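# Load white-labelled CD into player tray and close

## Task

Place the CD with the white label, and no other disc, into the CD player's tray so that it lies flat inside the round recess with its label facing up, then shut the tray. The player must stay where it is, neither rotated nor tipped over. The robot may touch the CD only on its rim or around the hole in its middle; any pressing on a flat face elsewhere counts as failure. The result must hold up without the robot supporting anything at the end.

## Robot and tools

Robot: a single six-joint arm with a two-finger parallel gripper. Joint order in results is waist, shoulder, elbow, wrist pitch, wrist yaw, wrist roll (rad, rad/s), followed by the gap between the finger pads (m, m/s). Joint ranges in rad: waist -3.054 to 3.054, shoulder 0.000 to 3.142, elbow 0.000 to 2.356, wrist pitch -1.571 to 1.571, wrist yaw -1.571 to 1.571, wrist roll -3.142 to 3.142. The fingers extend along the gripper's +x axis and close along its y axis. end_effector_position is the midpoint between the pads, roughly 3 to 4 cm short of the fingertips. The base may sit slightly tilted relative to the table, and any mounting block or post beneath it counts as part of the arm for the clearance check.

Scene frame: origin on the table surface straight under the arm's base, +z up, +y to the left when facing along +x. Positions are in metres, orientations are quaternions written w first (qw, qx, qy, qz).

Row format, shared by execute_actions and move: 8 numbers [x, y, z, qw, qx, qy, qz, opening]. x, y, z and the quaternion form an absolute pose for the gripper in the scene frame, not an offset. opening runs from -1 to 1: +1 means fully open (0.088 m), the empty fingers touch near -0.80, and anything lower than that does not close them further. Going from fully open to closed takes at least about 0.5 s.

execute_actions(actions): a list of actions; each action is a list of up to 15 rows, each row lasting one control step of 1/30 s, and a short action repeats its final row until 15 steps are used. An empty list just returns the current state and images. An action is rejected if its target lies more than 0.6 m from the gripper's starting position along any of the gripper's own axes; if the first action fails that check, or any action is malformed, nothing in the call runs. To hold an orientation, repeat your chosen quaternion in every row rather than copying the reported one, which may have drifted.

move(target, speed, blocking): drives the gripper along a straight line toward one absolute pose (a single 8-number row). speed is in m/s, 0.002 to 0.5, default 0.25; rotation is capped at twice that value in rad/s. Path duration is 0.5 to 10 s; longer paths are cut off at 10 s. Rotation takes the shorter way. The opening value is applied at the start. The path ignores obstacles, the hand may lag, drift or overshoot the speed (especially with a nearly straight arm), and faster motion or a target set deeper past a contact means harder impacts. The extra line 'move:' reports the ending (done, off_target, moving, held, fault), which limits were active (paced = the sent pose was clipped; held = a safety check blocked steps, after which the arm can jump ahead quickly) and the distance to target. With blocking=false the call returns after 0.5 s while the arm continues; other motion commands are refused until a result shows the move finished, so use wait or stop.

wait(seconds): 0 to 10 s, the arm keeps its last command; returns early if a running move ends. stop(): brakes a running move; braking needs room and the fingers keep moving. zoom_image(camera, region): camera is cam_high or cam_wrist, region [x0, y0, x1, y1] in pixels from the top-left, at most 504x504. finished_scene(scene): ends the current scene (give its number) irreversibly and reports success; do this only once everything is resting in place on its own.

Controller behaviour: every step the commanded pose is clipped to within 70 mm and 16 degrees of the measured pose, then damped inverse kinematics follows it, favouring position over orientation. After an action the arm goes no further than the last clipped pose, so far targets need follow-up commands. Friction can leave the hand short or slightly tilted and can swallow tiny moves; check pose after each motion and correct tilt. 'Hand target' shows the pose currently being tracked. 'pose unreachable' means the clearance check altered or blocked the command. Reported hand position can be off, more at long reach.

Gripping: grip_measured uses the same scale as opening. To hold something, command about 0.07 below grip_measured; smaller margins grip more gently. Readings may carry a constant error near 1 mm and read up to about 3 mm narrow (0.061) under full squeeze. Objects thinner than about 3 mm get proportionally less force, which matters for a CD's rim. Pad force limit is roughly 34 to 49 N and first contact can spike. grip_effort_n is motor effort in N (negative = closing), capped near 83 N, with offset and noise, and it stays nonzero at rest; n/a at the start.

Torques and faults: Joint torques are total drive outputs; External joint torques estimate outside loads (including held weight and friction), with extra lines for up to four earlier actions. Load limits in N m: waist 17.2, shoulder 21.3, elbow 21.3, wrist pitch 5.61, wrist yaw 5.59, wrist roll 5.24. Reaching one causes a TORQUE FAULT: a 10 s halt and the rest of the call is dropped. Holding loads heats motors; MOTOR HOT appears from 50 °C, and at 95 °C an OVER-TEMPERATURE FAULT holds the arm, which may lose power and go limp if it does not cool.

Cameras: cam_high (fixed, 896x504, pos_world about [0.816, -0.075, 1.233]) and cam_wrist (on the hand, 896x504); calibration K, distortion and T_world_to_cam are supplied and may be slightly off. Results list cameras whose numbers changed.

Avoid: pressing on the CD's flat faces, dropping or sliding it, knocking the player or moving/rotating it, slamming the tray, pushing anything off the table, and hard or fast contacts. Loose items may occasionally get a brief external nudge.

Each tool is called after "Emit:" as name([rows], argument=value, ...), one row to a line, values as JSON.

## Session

Emit:
execute_actions(actions=[])

Scene clock: 0.00 s.
end_effector_position=(+0.5680, +0.1049, +0.2927) grip_measured=+0.831 grip_effort_n=n/a end_effector_quat_wxyz=(+0.468, +0.850, +0.195, -0.142) end_effector_velocity=(-0.001, +0.003, -0.002) end_effector_angular_velocity=(-0.011, -0.000, +0.016)
Joint positions: [0.825 1.837 1.359 0.523 0.774 1.331 0.08 ]
Joint velocities: [-0.002  0.002 -0.002 -0.007 -0.007 -0.007  0.   ]
Joint torques (N m, as the arm reports them, + toward a larger angle): no reading
External joint torques (N m, as the arm's controller estimates them; a push from outside toward a larger angle lowers the number): no reading
Motor temperatures (°C, as the motors report them): [32 27 29 28 27 25]
Heat: hottest waist 32 °C (+0.0 °C/min).
Hand target: +0.568, +0.105, +0.293; +0.468, +0.850, +0.195, -0.142
camera_calibration (this result's frames):
cam_wrist: T_world_to_cam=[[-0.46174, 0.447551, -0.765829, 0.447494], [-0.295327, 0.736551, 0.608502, -0.0569298], [0.836408, 0.50714, -0.207921, -0.389981], [0, 0, 0, 1]] pos_world=[0.515996, 0.0394304, 0.29626]

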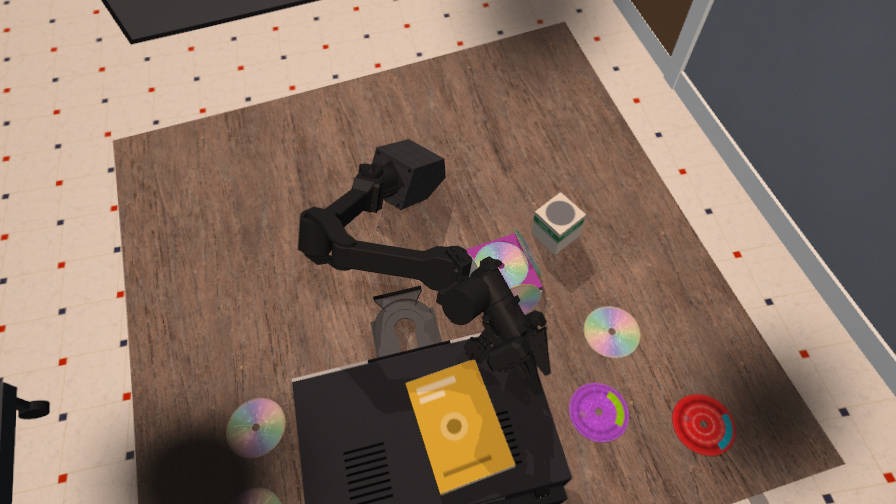

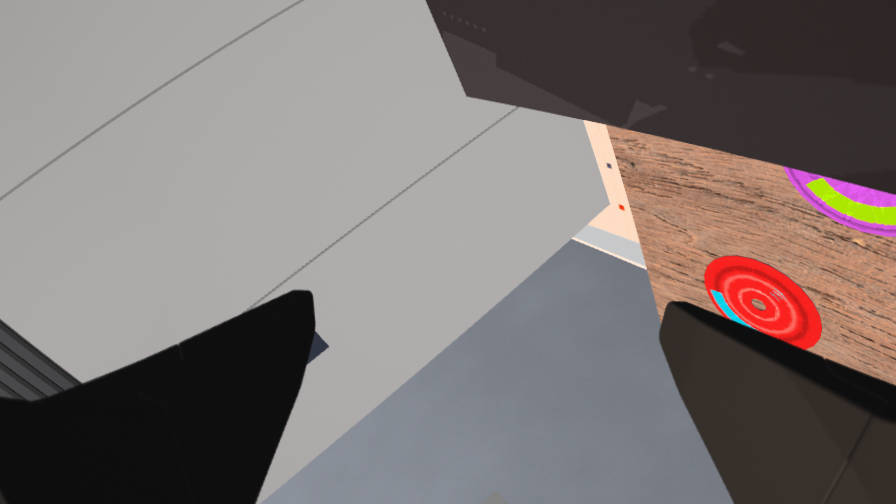

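Emit:
move(target=[0.30,0.0,0.27,0.77,-0.196,0.28,0.539,0.47], speed=0.35)

Emit:
zoom_image(camera="cam_high", region=[420,170,640,370])

Scene clock: 11.77 s.
end_effector_position=(+0.2986, +0.0018, +0.2664) grip_measured=+0.473 grip_effort_n=-18.4 end_effector_quat_wxyz=(+0.768, -0.198, +0.283, +0.540) end_effector_velocity=(-0.003, +0.001, -0.002) end_effector_angular_velocity=(-0.005, +0.001, +0.017)
Joint positions: [ 0.994  0.997  1.042 -1.015  0.481 -0.726  0.062]
Joint velocities: [-0.002 -0.002 -0.007 -0.007 -0.007 -0.007 -0.   ]
Joint torques (N m, as the arm reports them, + toward a larger angle): [ 2.63  0.82  5.54  0.97 -0.22 -0.08]
External joint torques (N m, as the arm's controller estimates them; a push from outside toward a larger angle lowers the number): [ 0.4   0.36  1.91 -0.09  0.16 -0.08]
Motor temperatures (°C, as the motors report them): [35 27 30 29 27 25]
Heat: hottest waist 35 °C (+15.3 °C/min).
Hand target: +0.301, -0.000, +0.269; +0.770, -0.199, +0.279, +0.538
Off the commanded pose: 0.004 m, 0 deg.
move: done
camera_calibration (this result's frames):
cam_wrist: T_world_to_cam=[[0.951707, -0.305511, 0.0302867, -0.283706], [-0.257027, -0.846833, -0.46563, 0.233028], [0.167903, 0.435359, -0.884461, 0.262149], [0, 0, 0, 1]] pos_world=[0.285884, -0.00346846, 0.348958]

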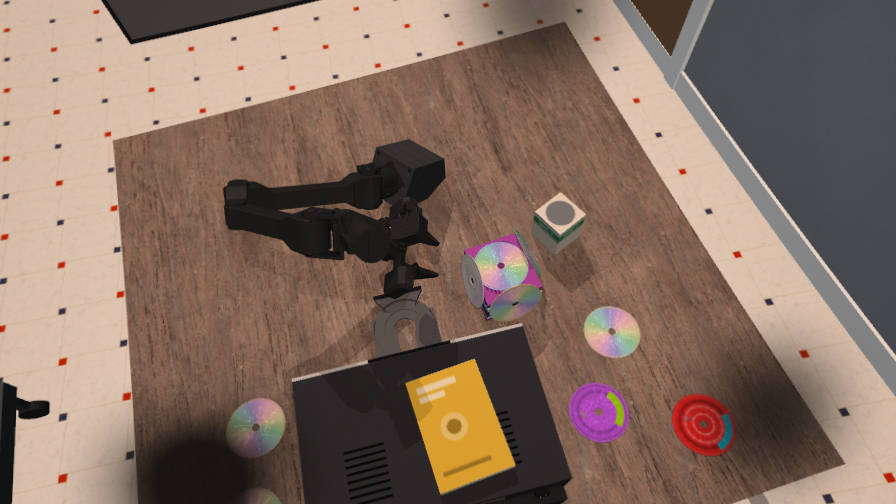

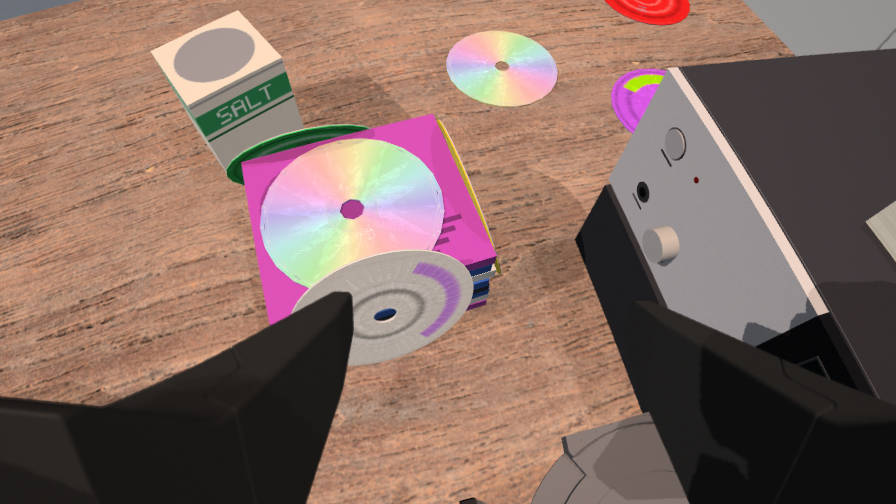

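Region (420, 170, 640, 370) of cam_high's 896x504 image, scaled by 2.291, with more detail than that image has; it fills the top 458 rows of this view, and the rest is white.

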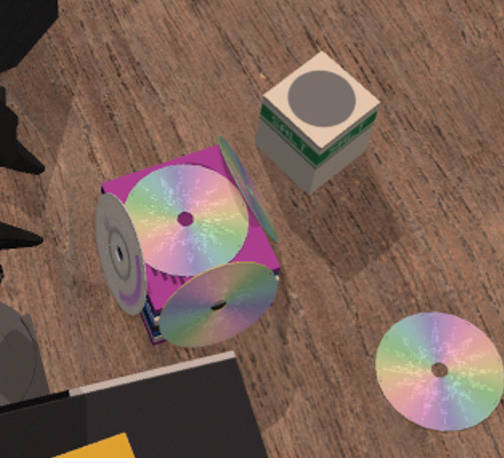

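Emit:
move(target=[0.321,0.04,0.18,0.641,-0.299,0.299,0.641,0.47], speed=0.2)

Emit:
move(target=[0.321,0.06,0.118,0.641,-0.299,0.299,0.641,0.47], speed=0.07)

Scene clock: 57.83 s.
end_effector_position=(+0.3178, +0.0395, +0.1790) grip_measured=+0.473 grip_effort_n=-18.8 end_effector_quat_wxyz=(+0.638, -0.302, +0.302, +0.641) end_effector_velocity=(-0.006, -0.000, -0.004) end_effector_angular_velocity=(-0.008, +0.008, +0.040)
Joint positions: [ 0.653  1.285  1.046 -0.935  0.317 -1.176  0.062]
Joint velocities: [-0.007  0.007 -0.002 -0.022 -0.007 -0.022  0.   ]
Joint torques (N m, as the arm reports them, + toward a larger angle): [ 3.55 -1.18  5.63  0.78 -0.63 -0.08]
External joint torques (N m, as the arm's controller estimates them; a push from outside toward a larger angle lowers the number): [-0.23  1.22  1.94  0.23 -0.19 -0.09]
Motor temperatures (°C, as the motors report them): [34 26 32 30 27 25]
Heat: hottest waist 34 °C (+2.1 °C/min).
Hand target: +0.321, +0.040, +0.180; +0.640, -0.300, +0.299, +0.641
Off the commanded pose: 0.003 m, 1 deg.
move: done
camera_calibration (this result's frames):
cam_wrist: T_world_to_cam=[[0.998741, 0.0444701, 0.0232161, -0.31536], [0.0494089, -0.952074, -0.301851, 0.106632], [0.00868007, 0.302618, -0.953072, 0.233301], [0, 0, 0, 1]] pos_world=[0.30767, 0.0449448, 0.261861]

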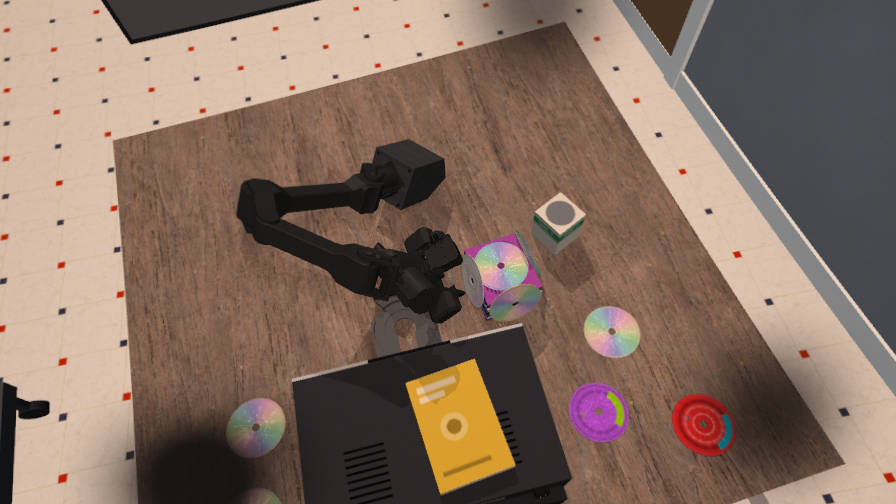

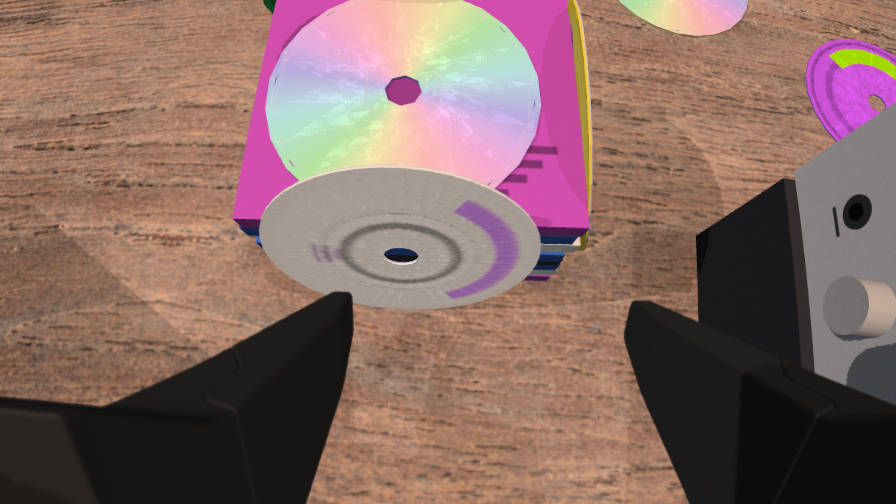

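Scene clock: 59.10 s.
end_effector_position=(+0.3243, +0.0578, +0.1205) grip_measured=+0.473 grip_effort_n=-18.4 end_effector_quat_wxyz=(+0.644, -0.300, +0.300, +0.636) end_effector_velocity=(+0.001, -0.000, -0.002) end_effector_angular_velocity=(-0.008, -0.015, +0.012)
Joint positions: [ 0.485  1.355  0.911 -0.668  0.246 -1.333  0.062]
Joint velocities: [-0.002  0.002 -0.002  0.007  0.007 -0.022 -0.   ]
Joint torques (N m, as the arm reports them, + toward a larger angle): [ 4.04 -1.9   2.84  0.65 -0.67 -0.09]
External joint torques (N m, as the arm's controller estimates them; a push from outside toward a larger angle lowers the number): [-0.05  1.39 -0.53  0.22 -0.21 -0.1 ]
Motor temperatures (°C, as the motors report them): [34 26 32 30 27 25]
Heat: hottest waist 34 °C (+2.0 °C/min).
Hand target: +0.321, +0.060, +0.118; +0.640, -0.299, +0.299, +0.641
Off the commanded pose: 0.005 m, 1 deg.
move: done
camera_calibration (this result's frames):
cam_wrist: T_world_to_cam=[[0.999099, 0.0290832, 0.0308977, -0.321427], [0.0371924, -0.950747, -0.307727, 0.110694], [0.0204263, 0.308599, -0.950973, 0.167641], [0, 0, 0, 1]] pos_world=[0.313597, 0.0628562, 0.203417]

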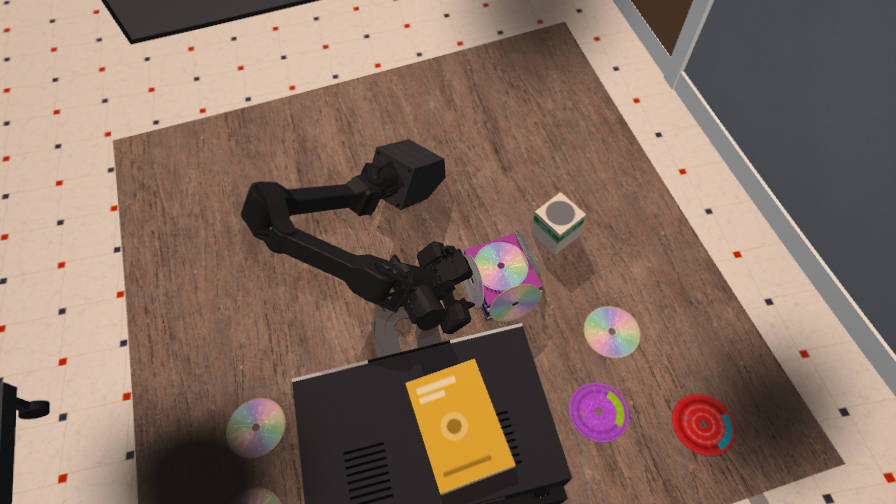

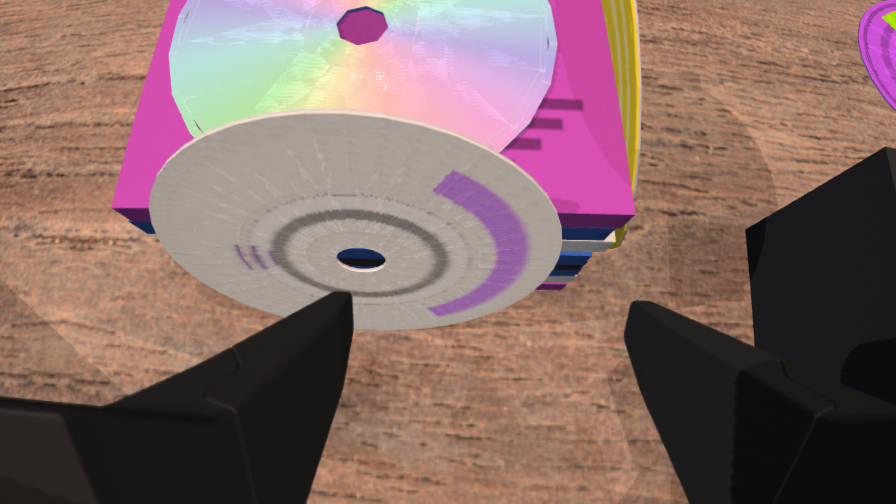

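Emit:
move(target=[0.319,0.0745,0.093,0.635,-0.301,0.296,0.647,0.47], speed=0.04)

Scene clock: 66.73 s.
end_effector_position=(+0.3224, +0.0724, +0.0952) grip_measured=+0.473 grip_effort_n=-18.8 end_effector_quat_wxyz=(+0.638, -0.303, +0.297, +0.642) end_effector_velocity=(-0.003, +0.002, +0.001) end_effector_angular_velocity=(+0.019, -0.005, +0.024)
Joint positions: [ 0.438  1.426  0.867 -0.556  0.222 -1.388  0.062]
Joint velocities: [-0.002 -0.002 -0.002 -0.007 -0.022 -0.022 -0.   ]
Joint torques (N m, as the arm reports them, + toward a larger angle): [ 4.1  -2.2   2.5   0.54 -0.64 -0.11]
External joint torques (N m, as the arm's controller estimates them; a push from outside toward a larger angle lowers the number): [-0.28  1.41 -0.56  0.19 -0.16 -0.11]
Motor temperatures (°C, as the motors report them): [34 27 31 30 27 25]
Heat: hottest waist 34 °C (-1.0 °C/min).
Hand target: +0.319, +0.075, +0.093; +0.635, -0.301, +0.296, +0.647
Off the commanded pose: 0.005 m, 1 deg.
move: done
camera_calibration (this result's frames):
cam_wrist: T_world_to_cam=[[0.998369, 0.0481282, 0.0306952, -0.320254], [0.0552604, -0.949673, -0.308331, 0.110975], [0.014311, 0.309524, -0.950784, 0.140928], [0, 0, 0, 1]] pos_world=[0.311582, 0.077182, 0.178039]

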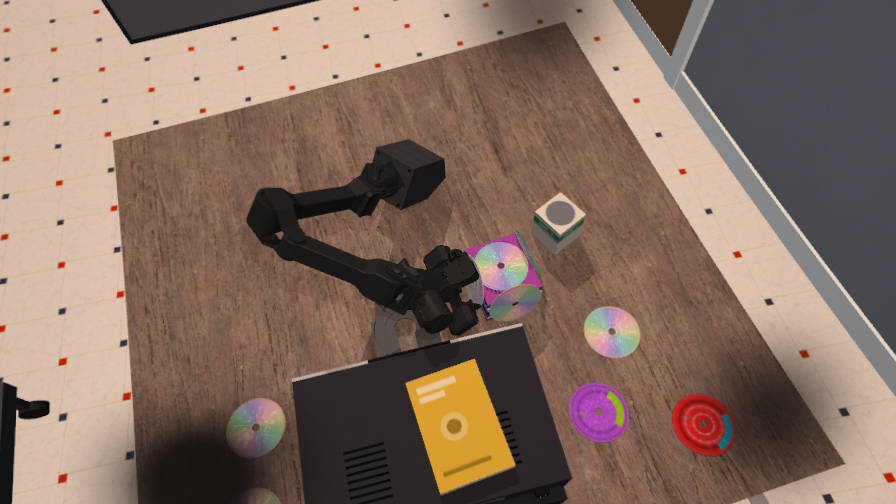

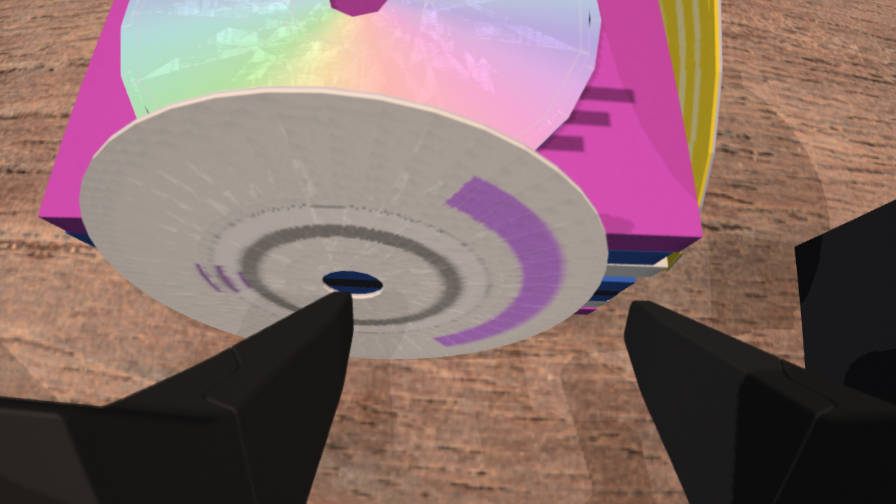

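Emit:
move(target=[0.319,0.0815,0.0855,0.635,-0.301,0.296,0.647,0.47], speed=0.012)

Emit:
zoom_image(camera="cam_wrist", region=[260,200,700,400])

Scene clock: 76.17 s.
end_effector_position=(+0.3226, +0.0793, +0.0876) grip_measured=+0.473 grip_effort_n=-18.4 end_effector_quat_wxyz=(+0.639, -0.303, +0.297, +0.642) end_effector_velocity=(-0.002, -0.001, -0.001) end_effector_angular_velocity=(+0.002, -0.004, +0.019)
Joint positions: [ 0.431  1.457  0.856 -0.511  0.219 -1.394  0.062]
Joint velocities: [-0.007 -0.002 -0.002 -0.007 -0.007 -0.022  0.   ]
Joint torques (N m, as the arm reports them, + toward a larger angle): [ 4.28 -2.39  2.46  0.62 -0.63 -0.05]
External joint torques (N m, as the arm's controller estimates them; a push from outside toward a larger angle lowers the number): [-0.18  1.37 -0.59  0.25 -0.16 -0.06]
Motor temperatures (°C, as the motors report them): [35 27 31 30 28 25]
Heat: hottest waist 35 °C (+0.0 °C/min).
Hand target: +0.319, +0.081, +0.086; +0.635, -0.301, +0.296, +0.647
Off the commanded pose: 0.005 m, 1 deg.
move: done
camera_calibration (this result's frames):
cam_wrist: T_world_to_cam=[[0.99841, 0.0473296, 0.0306243, -0.320486], [0.054478, -0.949736, -0.308274, 0.115427], [0.0144945, 0.309453, -0.950804, 0.131523], [0, 0, 0, 1]] pos_world=[0.311782, 0.0840935, 0.17045]

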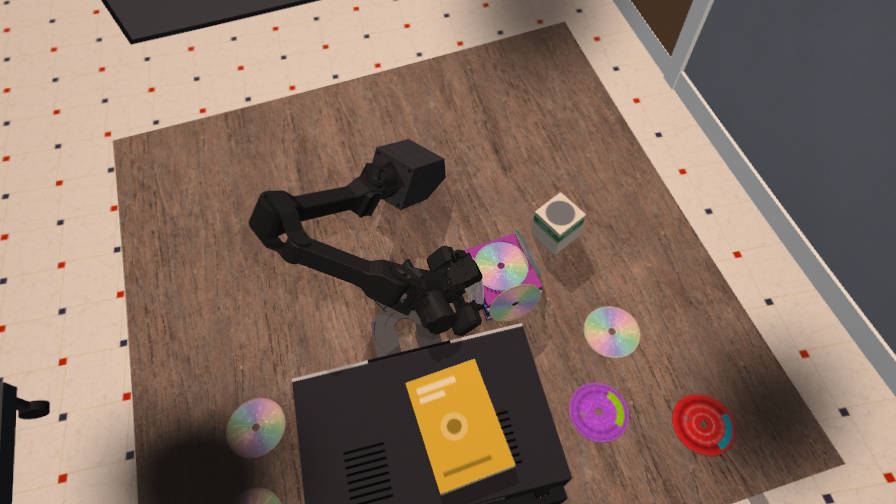

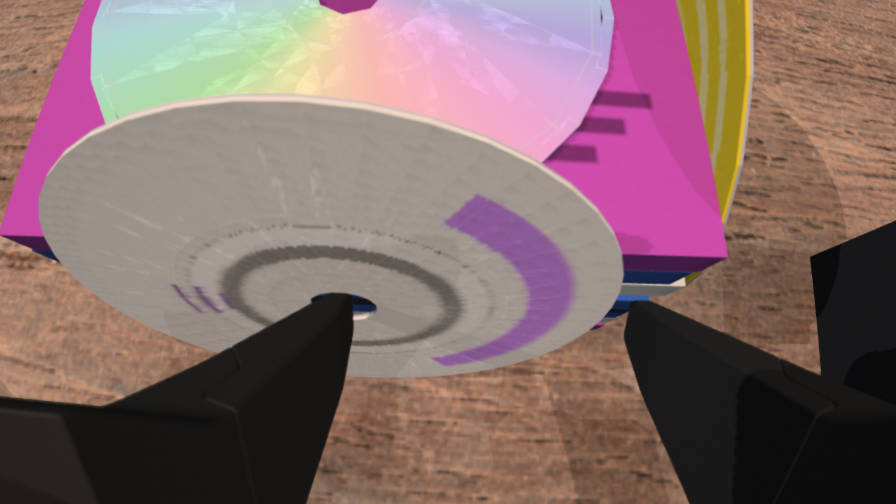

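Region (260, 200, 700, 400) of cam_wrist's 896x504 image, scaled by 1.145, with more detail than that image has; it fills the top 229 rows of this view, and the rest is white.

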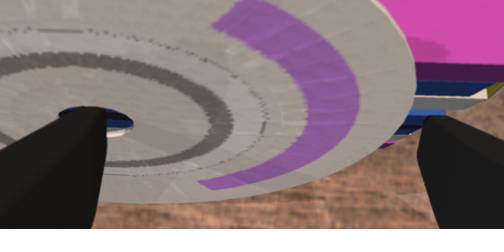

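Emit:
move(target=[0.319,0.0842,0.0818,0.635,-0.301,0.296,0.647,0.43], speed=0.008)

Emit:
zoom_image(camera="cam_wrist", region=[270,250,430,370])

Scene clock: 82.57 s.
end_effector_position=(+0.3229, +0.0818, +0.0838) grip_measured=+0.433 grip_effort_n=-18.8 end_effector_quat_wxyz=(+0.639, -0.303, +0.297, +0.642) end_effector_velocity=(-0.003, +0.002, +0.001) end_effector_angular_velocity=(+0.019, +0.004, +0.012)
Joint positions: [ 0.425  1.47   0.851 -0.492  0.217 -1.399  0.06 ]
Joint velocities: [-0.002 -0.002 -0.002 -0.007 -0.022 -0.007 -0.   ]
Joint torques (N m, as the arm reports them, + toward a larger angle): [ 4.35 -2.32  2.34  0.6  -0.67 -0.1 ]
External joint torques (N m, as the arm's controller estimates them; a push from outside toward a larger angle lowers the number): [-0.18  1.46 -0.65  0.24 -0.19 -0.11]
Motor temperatures (°C, as the motors report them): [35 27 31 29 28 25]
Heat: hottest waist 35 °C (+0.0 °C/min).
Hand target: +0.319, +0.084, +0.082; +0.635, -0.301, +0.296, +0.647
Off the commanded pose: 0.005 m, 1 deg.
move: done
camera_calibration (this result's frames):
cam_wrist: T_world_to_cam=[[0.998423, 0.0466345, 0.0312532, -0.320811], [0.0540005, -0.949983, -0.307597, 0.116729], [0.0153454, 0.308799, -0.951003, 0.126985], [0, 0, 0, 1]] pos_world=[0.312053, 0.0866387, 0.166695]

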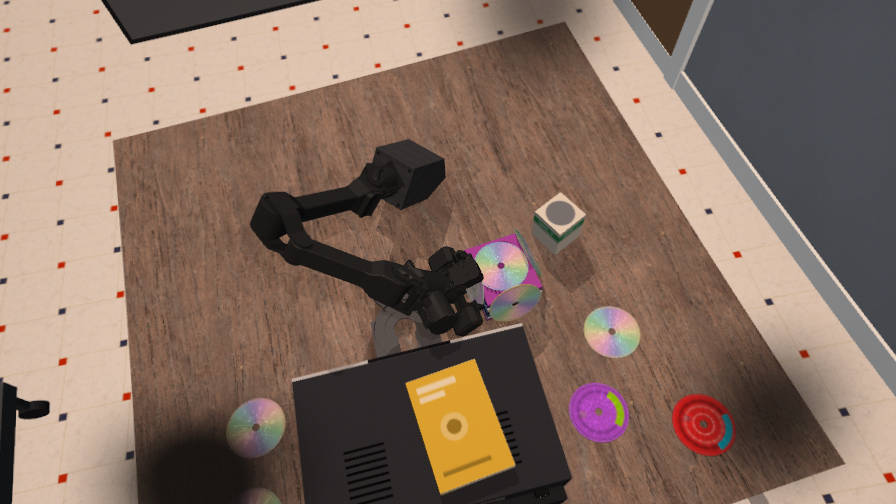

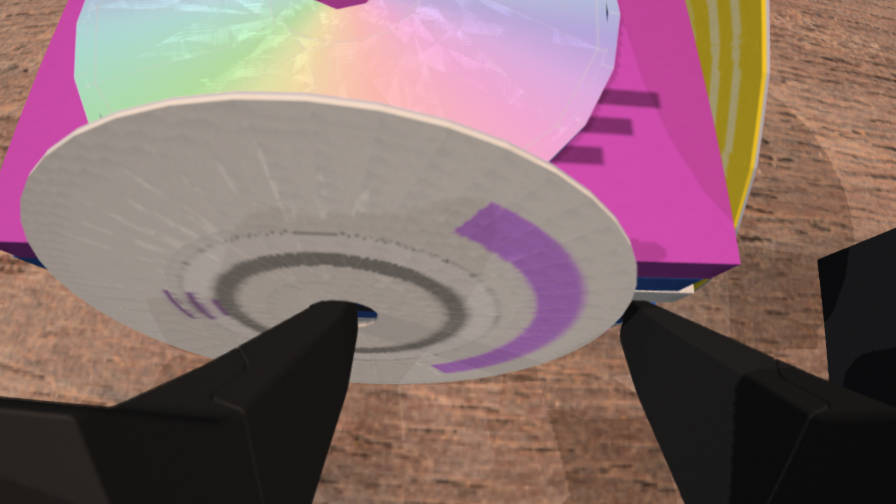

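Region (270, 250, 430, 370) of cam_wrist's 896x504 image, scaled by 3.150, with more detail than that image has; it fills the top 378 rows of this view, and the rest is white.

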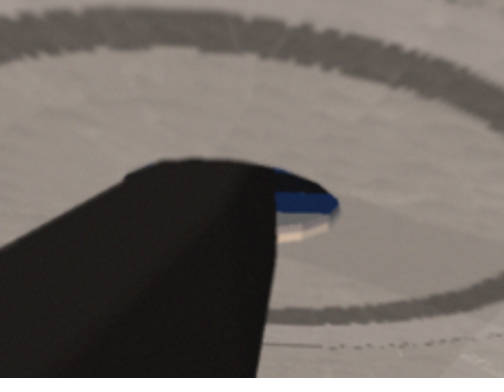

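Tip is through the hole. A little deeper, then close.

Emit:
execute_actions([
  [[0.319,0.0855,0.0802,0.635,-0.301,0.296,0.647,0.41]],
  [[0.319,0.0855,0.0802,0.635,-0.301,0.296,0.647,0.34]],
  [[0.319,0.0855,0.0802,0.635,-0.301,0.296,0.647,0.29]],
])

Emit:
execute_actions([
  [[0.319,0.0855,0.0802,0.635,-0.301,0.296,0.647,0.25]],
])

Scene clock: 90.07 s.
end_effector_position=(+0.3230, +0.0834, +0.0829) grip_measured=+0.297 grip_effort_n=-35.1 end_effector_quat_wxyz=(+0.640, -0.302, +0.295, +0.642) end_effector_velocity=(-0.002, -0.000, -0.000) end_effector_angular_velocity=(+0.005, +0.002, +0.011)
Joint positions: [ 0.424  1.475  0.849 -0.482  0.213 -1.401  0.054]
Joint velocities: [-0.002 -0.002 -0.002 -0.007 -0.007 -0.007 -0.   ]
Joint torques (N m, as the arm reports them, + toward a larger angle): [ 4.32 -2.19  2.3   0.54 -0.58 -0.08]
External joint torques (N m, as the arm's controller estimates them; a push from outside toward a larger angle lowers the number): [-0.21  1.6  -0.67  0.18 -0.1  -0.09]
External joint torques at the end of the 1st action: [-0.21  1.61 -0.66  0.3  -0.15 -0.08]
External joint torques at the end of the 2nd action: [-0.22  1.72 -0.78  0.19 -0.15 -0.09]
Motor temperatures (°C, as the motors report them): [35 27 30 29 28 25]
Heat: hottest waist 35 °C (+1.0 °C/min).
Hand target: +0.319, +0.085, +0.080; +0.635, -0.301, +0.296, +0.647
Off the commanded pose: 0.005 m, 1 deg.
camera_calibration (this result's frames):
cam_wrist: T_world_to_cam=[[0.998422, 0.0459573, 0.0322785, -0.321032], [0.0537304, -0.948917, -0.310918, 0.118246], [0.0163407, 0.312162, -0.949889, 0.12485], [0, 0, 0, 1]] pos_world=[0.312132, 0.0879862, 0.165721]

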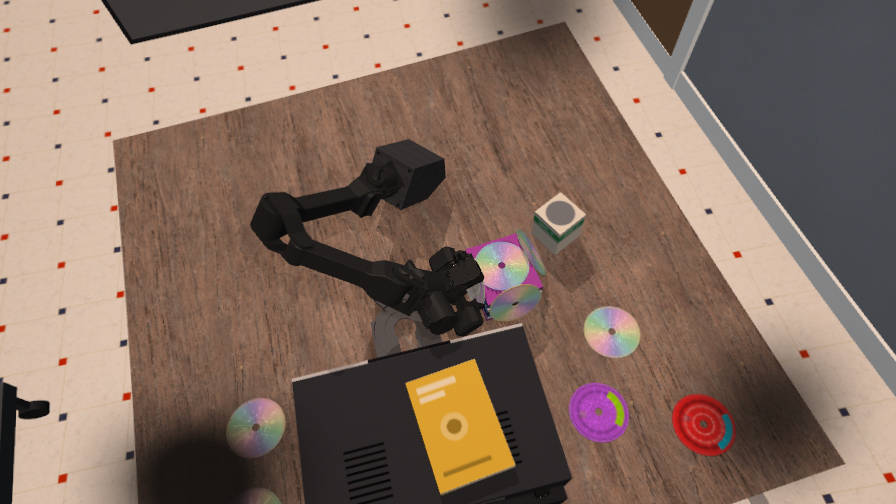

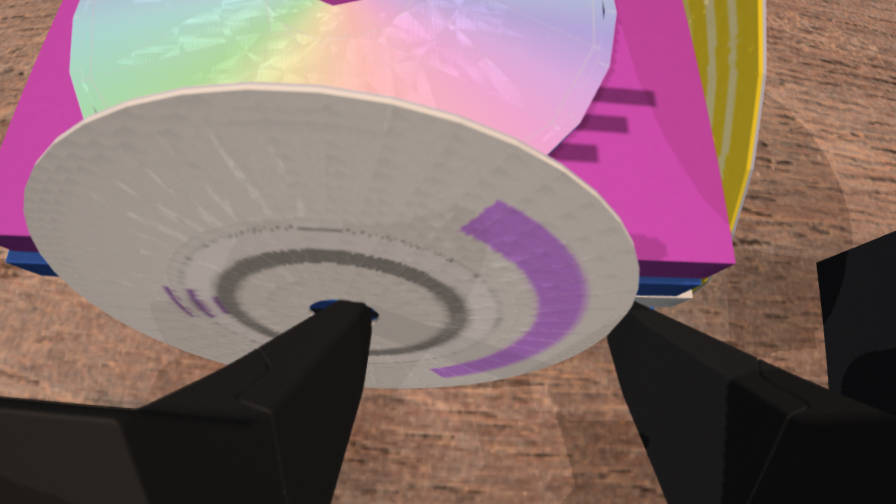

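Scene clock: 90.57 s.
end_effector_position=(+0.3231, +0.0835, +0.0829) grip_measured=+0.257 grip_effort_n=-37.4 end_effector_quat_wxyz=(+0.640, -0.302, +0.295, +0.642) end_effector_velocity=(-0.003, +0.002, +0.001) end_effector_angular_velocity=(+0.019, +0.004, +0.012)
Joint positions: [ 0.424  1.475  0.849 -0.482  0.212 -1.402  0.052]
Joint velocities: [-0.002 -0.002 -0.002 -0.007 -0.022 -0.007  0.   ]
Joint torques (N m, as the arm reports them, + toward a larger angle): [ 4.31 -2.2   2.31  0.51 -0.54 -0.05]
External joint torques (N m, as the arm's controller estimates them; a push from outside toward a larger angle lowers the number): [-0.2   1.55 -0.64  0.15 -0.07 -0.06]
Motor temperatures (°C, as the motors report them): [35 27 30 29 28 25]
Heat: hottest waist 35 °C (+1.0 °C/min).
Hand target: +0.319, +0.085, +0.080; +0.635, -0.301, +0.296, +0.647
Off the commanded pose: 0.005 m, 1 deg.
camera_calibration (this result's frames):
cam_wrist: T_world_to_cam=[[0.998384, 0.0463051, 0.0329311, -0.32117], [0.054278, -0.948642, -0.311659, 0.118223], [0.0168085, 0.312943, -0.949623, 0.124658], [0, 0, 0, 1]] pos_world=[0.312139, 0.0880121, 0.1658]

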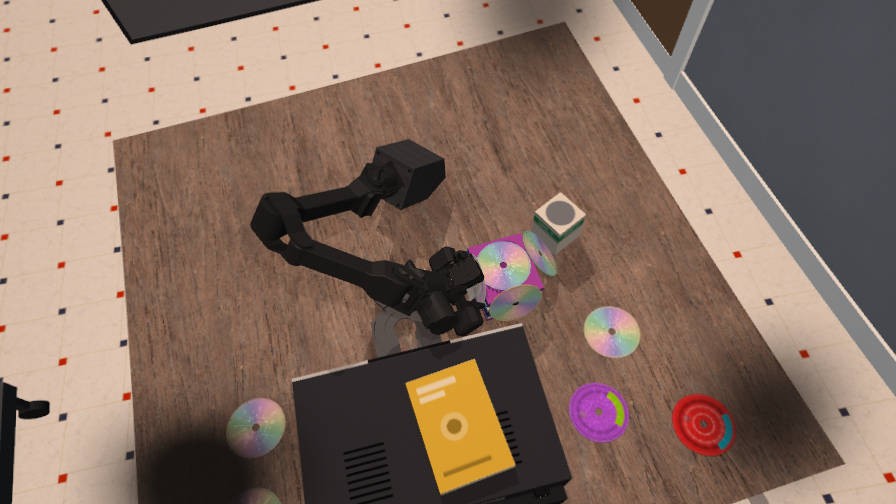

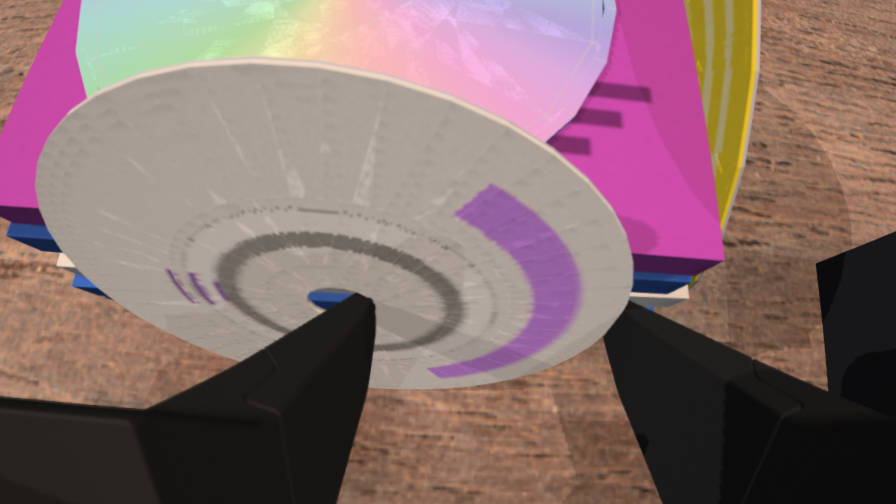

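Emit:
execute_actions([
  [[0.320,0.085,0.081,0.635,-0.301,0.296,0.647,0.33]],
  [[0.320,0.085,0.081,0.635,-0.301,0.296,0.647,0.44]],
])

Scene clock: 96.80 s.
end_effector_position=(+0.3223, +0.0836, +0.0825) grip_measured=+0.436 grip_effort_n=17.0 end_effector_quat_wxyz=(+0.638, -0.302, +0.296, +0.643) end_effector_velocity=(-0.001, +0.001, -0.000) end_effector_angular_velocity=(+0.007, -0.004, +0.003)
Joint positions: [ 0.424  1.477  0.849 -0.484  0.212 -1.402  0.06 ]
Joint velocities: [-0.002 -0.002 -0.007  0.007 -0.007 -0.007  0.   ]
Joint torques (N m, as the arm reports them, + toward a larger angle): [ 4.4  -2.32  2.98  0.31 -0.54 -0.04]
External joint torques (N m, as the arm's controller estimates them; a push from outside toward a larger angle lowers the number): [-0.12  1.46  0.03 -0.06 -0.07 -0.04]
External joint torques at the end of the 1st action: [-0.16  1.61  0.   -0.11 -0.07 -0.04]
Motor temperatures (°C, as the motors report them): [36 27 30 29 28 25]
Heat: hottest waist 36 °C (+2.0 °C/min).
Hand target: +0.320, +0.085, +0.081; +0.635, -0.301, +0.296, +0.647
Off the commanded pose: 0.003 m, 1 deg.
camera_calibration (this result's frames):
cam_wrist: T_world_to_cam=[[0.998326, 0.0493729, 0.0301255, -0.320365], [0.0563046, -0.948759, -0.310945, 0.117545], [0.0132296, 0.312121, -0.94995, 0.125472], [0, 0, 0, 1]] pos_world=[0.31155, 0.088177, 0.165393]

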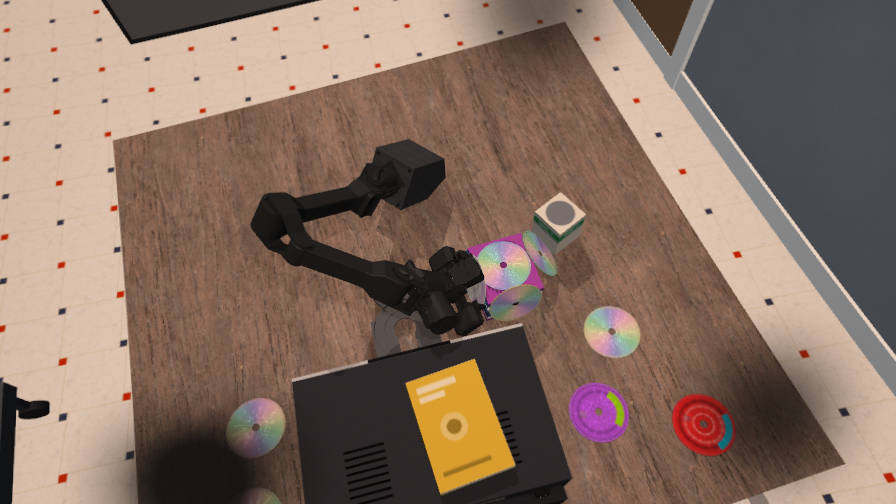

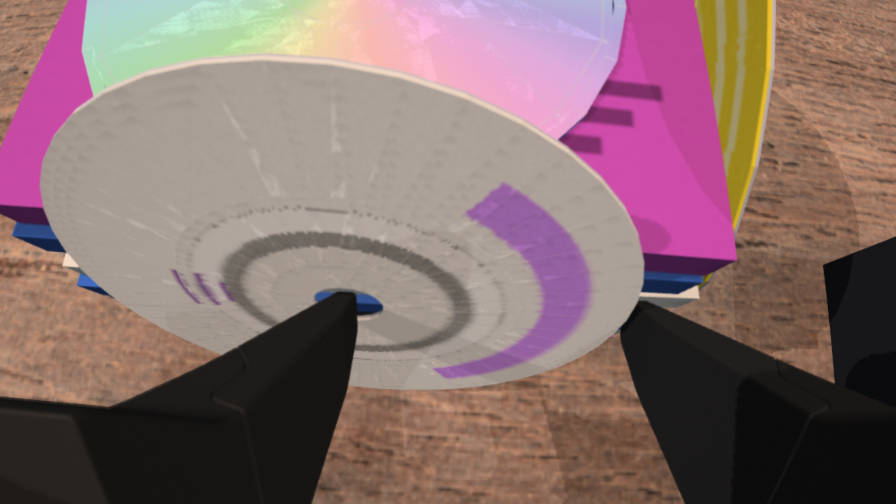

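Emit:
move(target=[0.3205,0.0875,0.079,0.657,-0.2825,0.2925,0.6346,0.43], speed=0.015)

Scene clock: 112.83 s.
end_effector_position=(+0.3237, +0.0865, +0.0806) grip_measured=+0.433 grip_effort_n=-18.4 end_effector_quat_wxyz=(+0.658, -0.286, +0.291, +0.633) end_effector_velocity=(-0.002, +0.002, -0.001) end_effector_angular_velocity=(+0.005, -0.001, +0.007)
Joint positions: [ 0.41   1.467  0.817 -0.423  0.182 -1.389  0.06 ]
Joint velocities: [-0.002  0.002 -0.007  0.007 -0.007 -0.007  0.   ]
Joint torques (N m, as the arm reports them, + toward a larger angle): [ 4.09 -2.93  1.88  0.82 -0.69  0.11]
External joint torques (N m, as the arm's controller estimates them; a push from outside toward a larger angle lowers the number): [-0.38  0.85 -1.06  0.42 -0.21  0.11]
Motor temperatures (°C, as the motors report them): [36 28 30 29 28 25]
Heat: hottest waist 36 °C (+2.0 °C/min).
Hand target: +0.320, +0.087, +0.079; +0.657, -0.282, +0.293, +0.635
Off the commanded pose: 0.004 m, 1 deg.
move: done
camera_calibration (this result's frames):
cam_wrist: T_world_to_cam=[[0.999412, 0.00353054, 0.034116, -0.318609], [0.014921, -0.940384, -0.339787, 0.134531], [0.0308825, 0.340097, -0.939883, 0.113822], [0, 0, 0, 1]] pos_world=[0.312899, 0.0889256, 0.163561]

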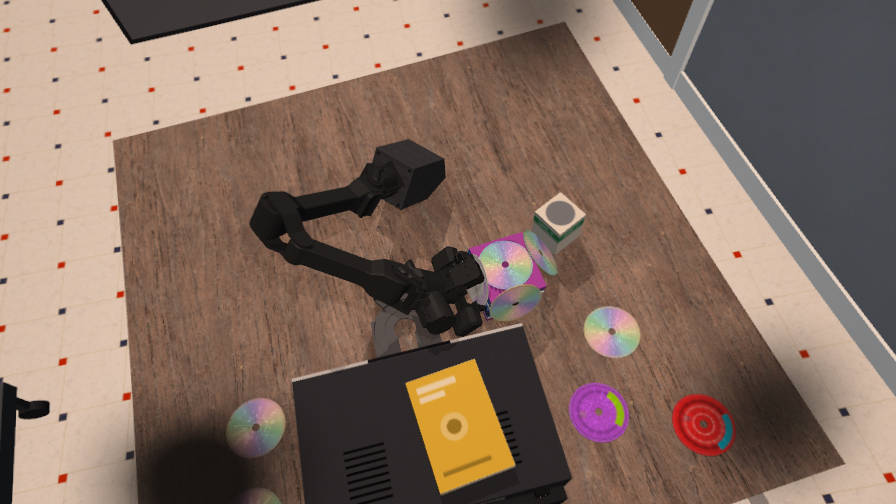

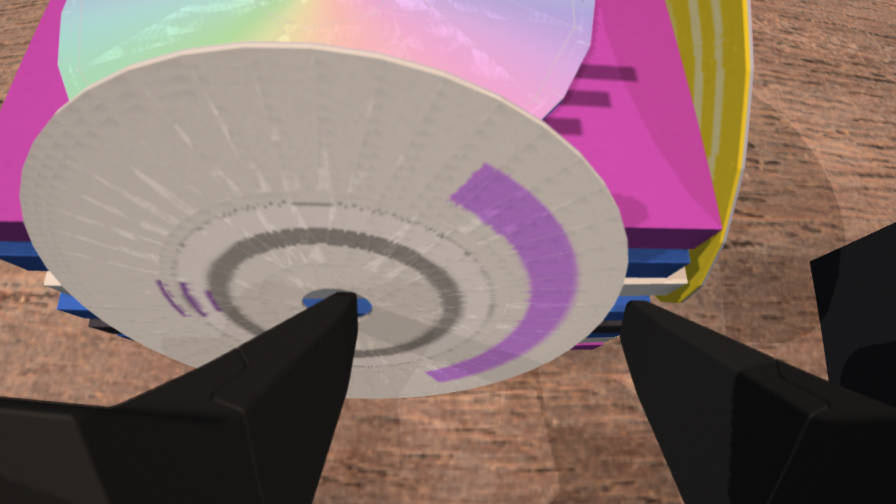

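Emit:
move(target=[0.322,0.080,0.092,0.653,-0.2706,0.2706,0.653,0.45], speed=0.02)

Emit:
move(target=[0.3195,0.086,0.0845,0.653,-0.2706,0.2706,0.653,0.45], speed=0.015)

Scene clock: 130.13 s.
end_effector_position=(+0.3176, +0.0822, +0.0891) grip_measured=+0.447 grip_effort_n=16.5 end_effector_quat_wxyz=(+0.648, -0.272, +0.275, +0.656) end_effector_velocity=(-0.004, +0.000, -0.001) end_effector_angular_velocity=(+0.005, -0.005, +0.024)
Joint positions: [ 0.397  1.44   0.834 -0.499  0.121 -1.417  0.061]
Joint velocities: [-0.002 -0.002 -0.007 -0.007 -0.007 -0.022  0.   ]
Joint torques (N m, as the arm reports them, + toward a larger angle): [ 4.1  -3.75  4.54  0.13 -0.65 -0.06]
External joint torques (N m, as the arm's controller estimates them; a push from outside toward a larger angle lowers the number): [-0.24 -0.05  1.65 -0.19 -0.14 -0.06]
Motor temperatures (°C, as the motors report them): [36 28 30 29 28 25]
Heat: hottest waist 36 °C (+2.0 °C/min).
Hand target: +0.322, +0.080, +0.092; +0.653, -0.271, +0.271, +0.653
Off the commanded pose: 0.006 m, 1 deg.
move: done
camera_calibration (this result's frames):
cam_wrist: T_world_to_cam=[[0.998716, 0.0467262, 0.019587, -0.314832], [0.0506654, -0.921272, -0.385604, 0.124648], [0.0000271235, 0.386101, -0.922457, 0.127938], [0, 0, 0, 1]] pos_world=[0.308109, 0.0801487, 0.172249]

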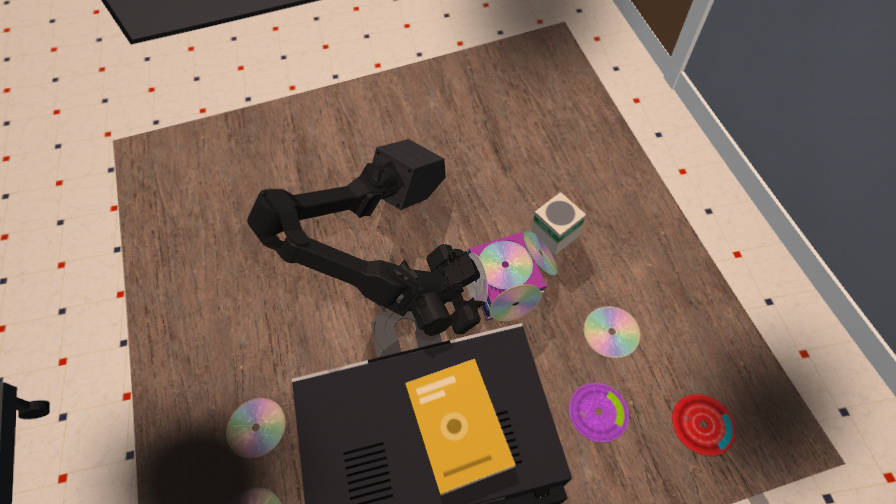

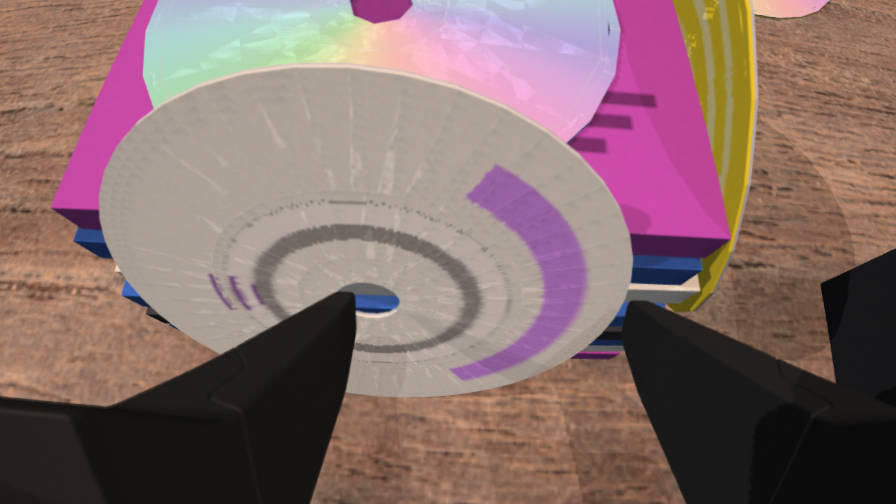

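Scene clock: 130.87 s.
end_effector_position=(+0.3230, +0.0839, +0.0866) grip_measured=+0.447 grip_effort_n=16.0 end_effector_quat_wxyz=(+0.657, -0.273, +0.271, +0.649) end_effector_velocity=(+0.002, +0.001, +0.000) end_effector_angular_velocity=(+0.007, -0.007, -0.001)
Joint positions: [ 0.39   1.449  0.83  -0.462  0.117 -1.423  0.061]
Joint velocities: [-0.002  0.002  0.002  0.007 -0.007 -0.007  0.   ]
Joint torques (N m, as the arm reports them, + toward a larger angle): [ 4.09 -2.41  2.3   0.56 -0.7  -0.08]
External joint torques (N m, as the arm's controller estimates them; a push from outside toward a larger angle lowers the number): [-0.32  1.39 -0.63  0.2  -0.19 -0.09]
Motor temperatures (°C, as the motors report them): [36 28 30 29 28 25]
Heat: hottest waist 36 °C (+2.0 °C/min).
Hand target: +0.320, +0.086, +0.085; +0.653, -0.271, +0.271, +0.653
Off the commanded pose: 0.005 m, 1 deg.
move: done
camera_calibration (this result's frames):
cam_wrist: T_world_to_cam=[[0.999031, 0.0274365, 0.0344218, -0.319983], [0.0386704, -0.920619, -0.388542, 0.129069], [0.0210291, 0.389497, -0.920788, 0.117718], [0, 0, 0, 1]] pos_world=[0.312206, 0.0817521, 0.169556]

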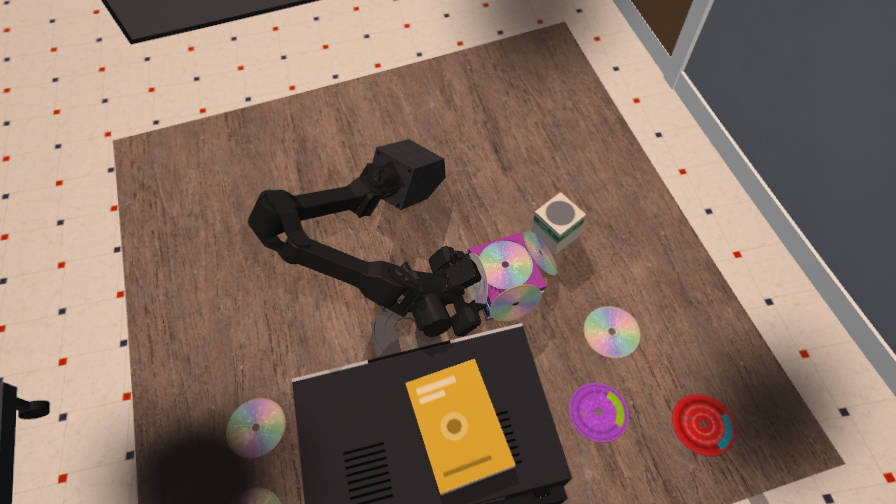

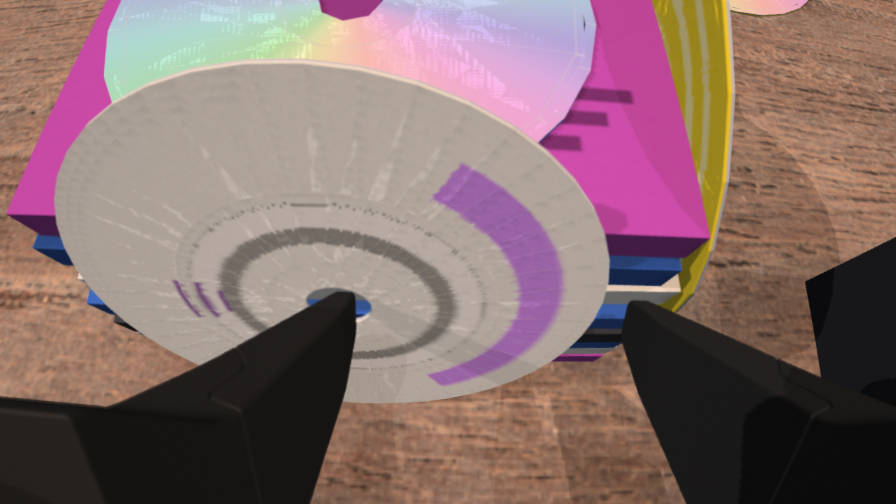

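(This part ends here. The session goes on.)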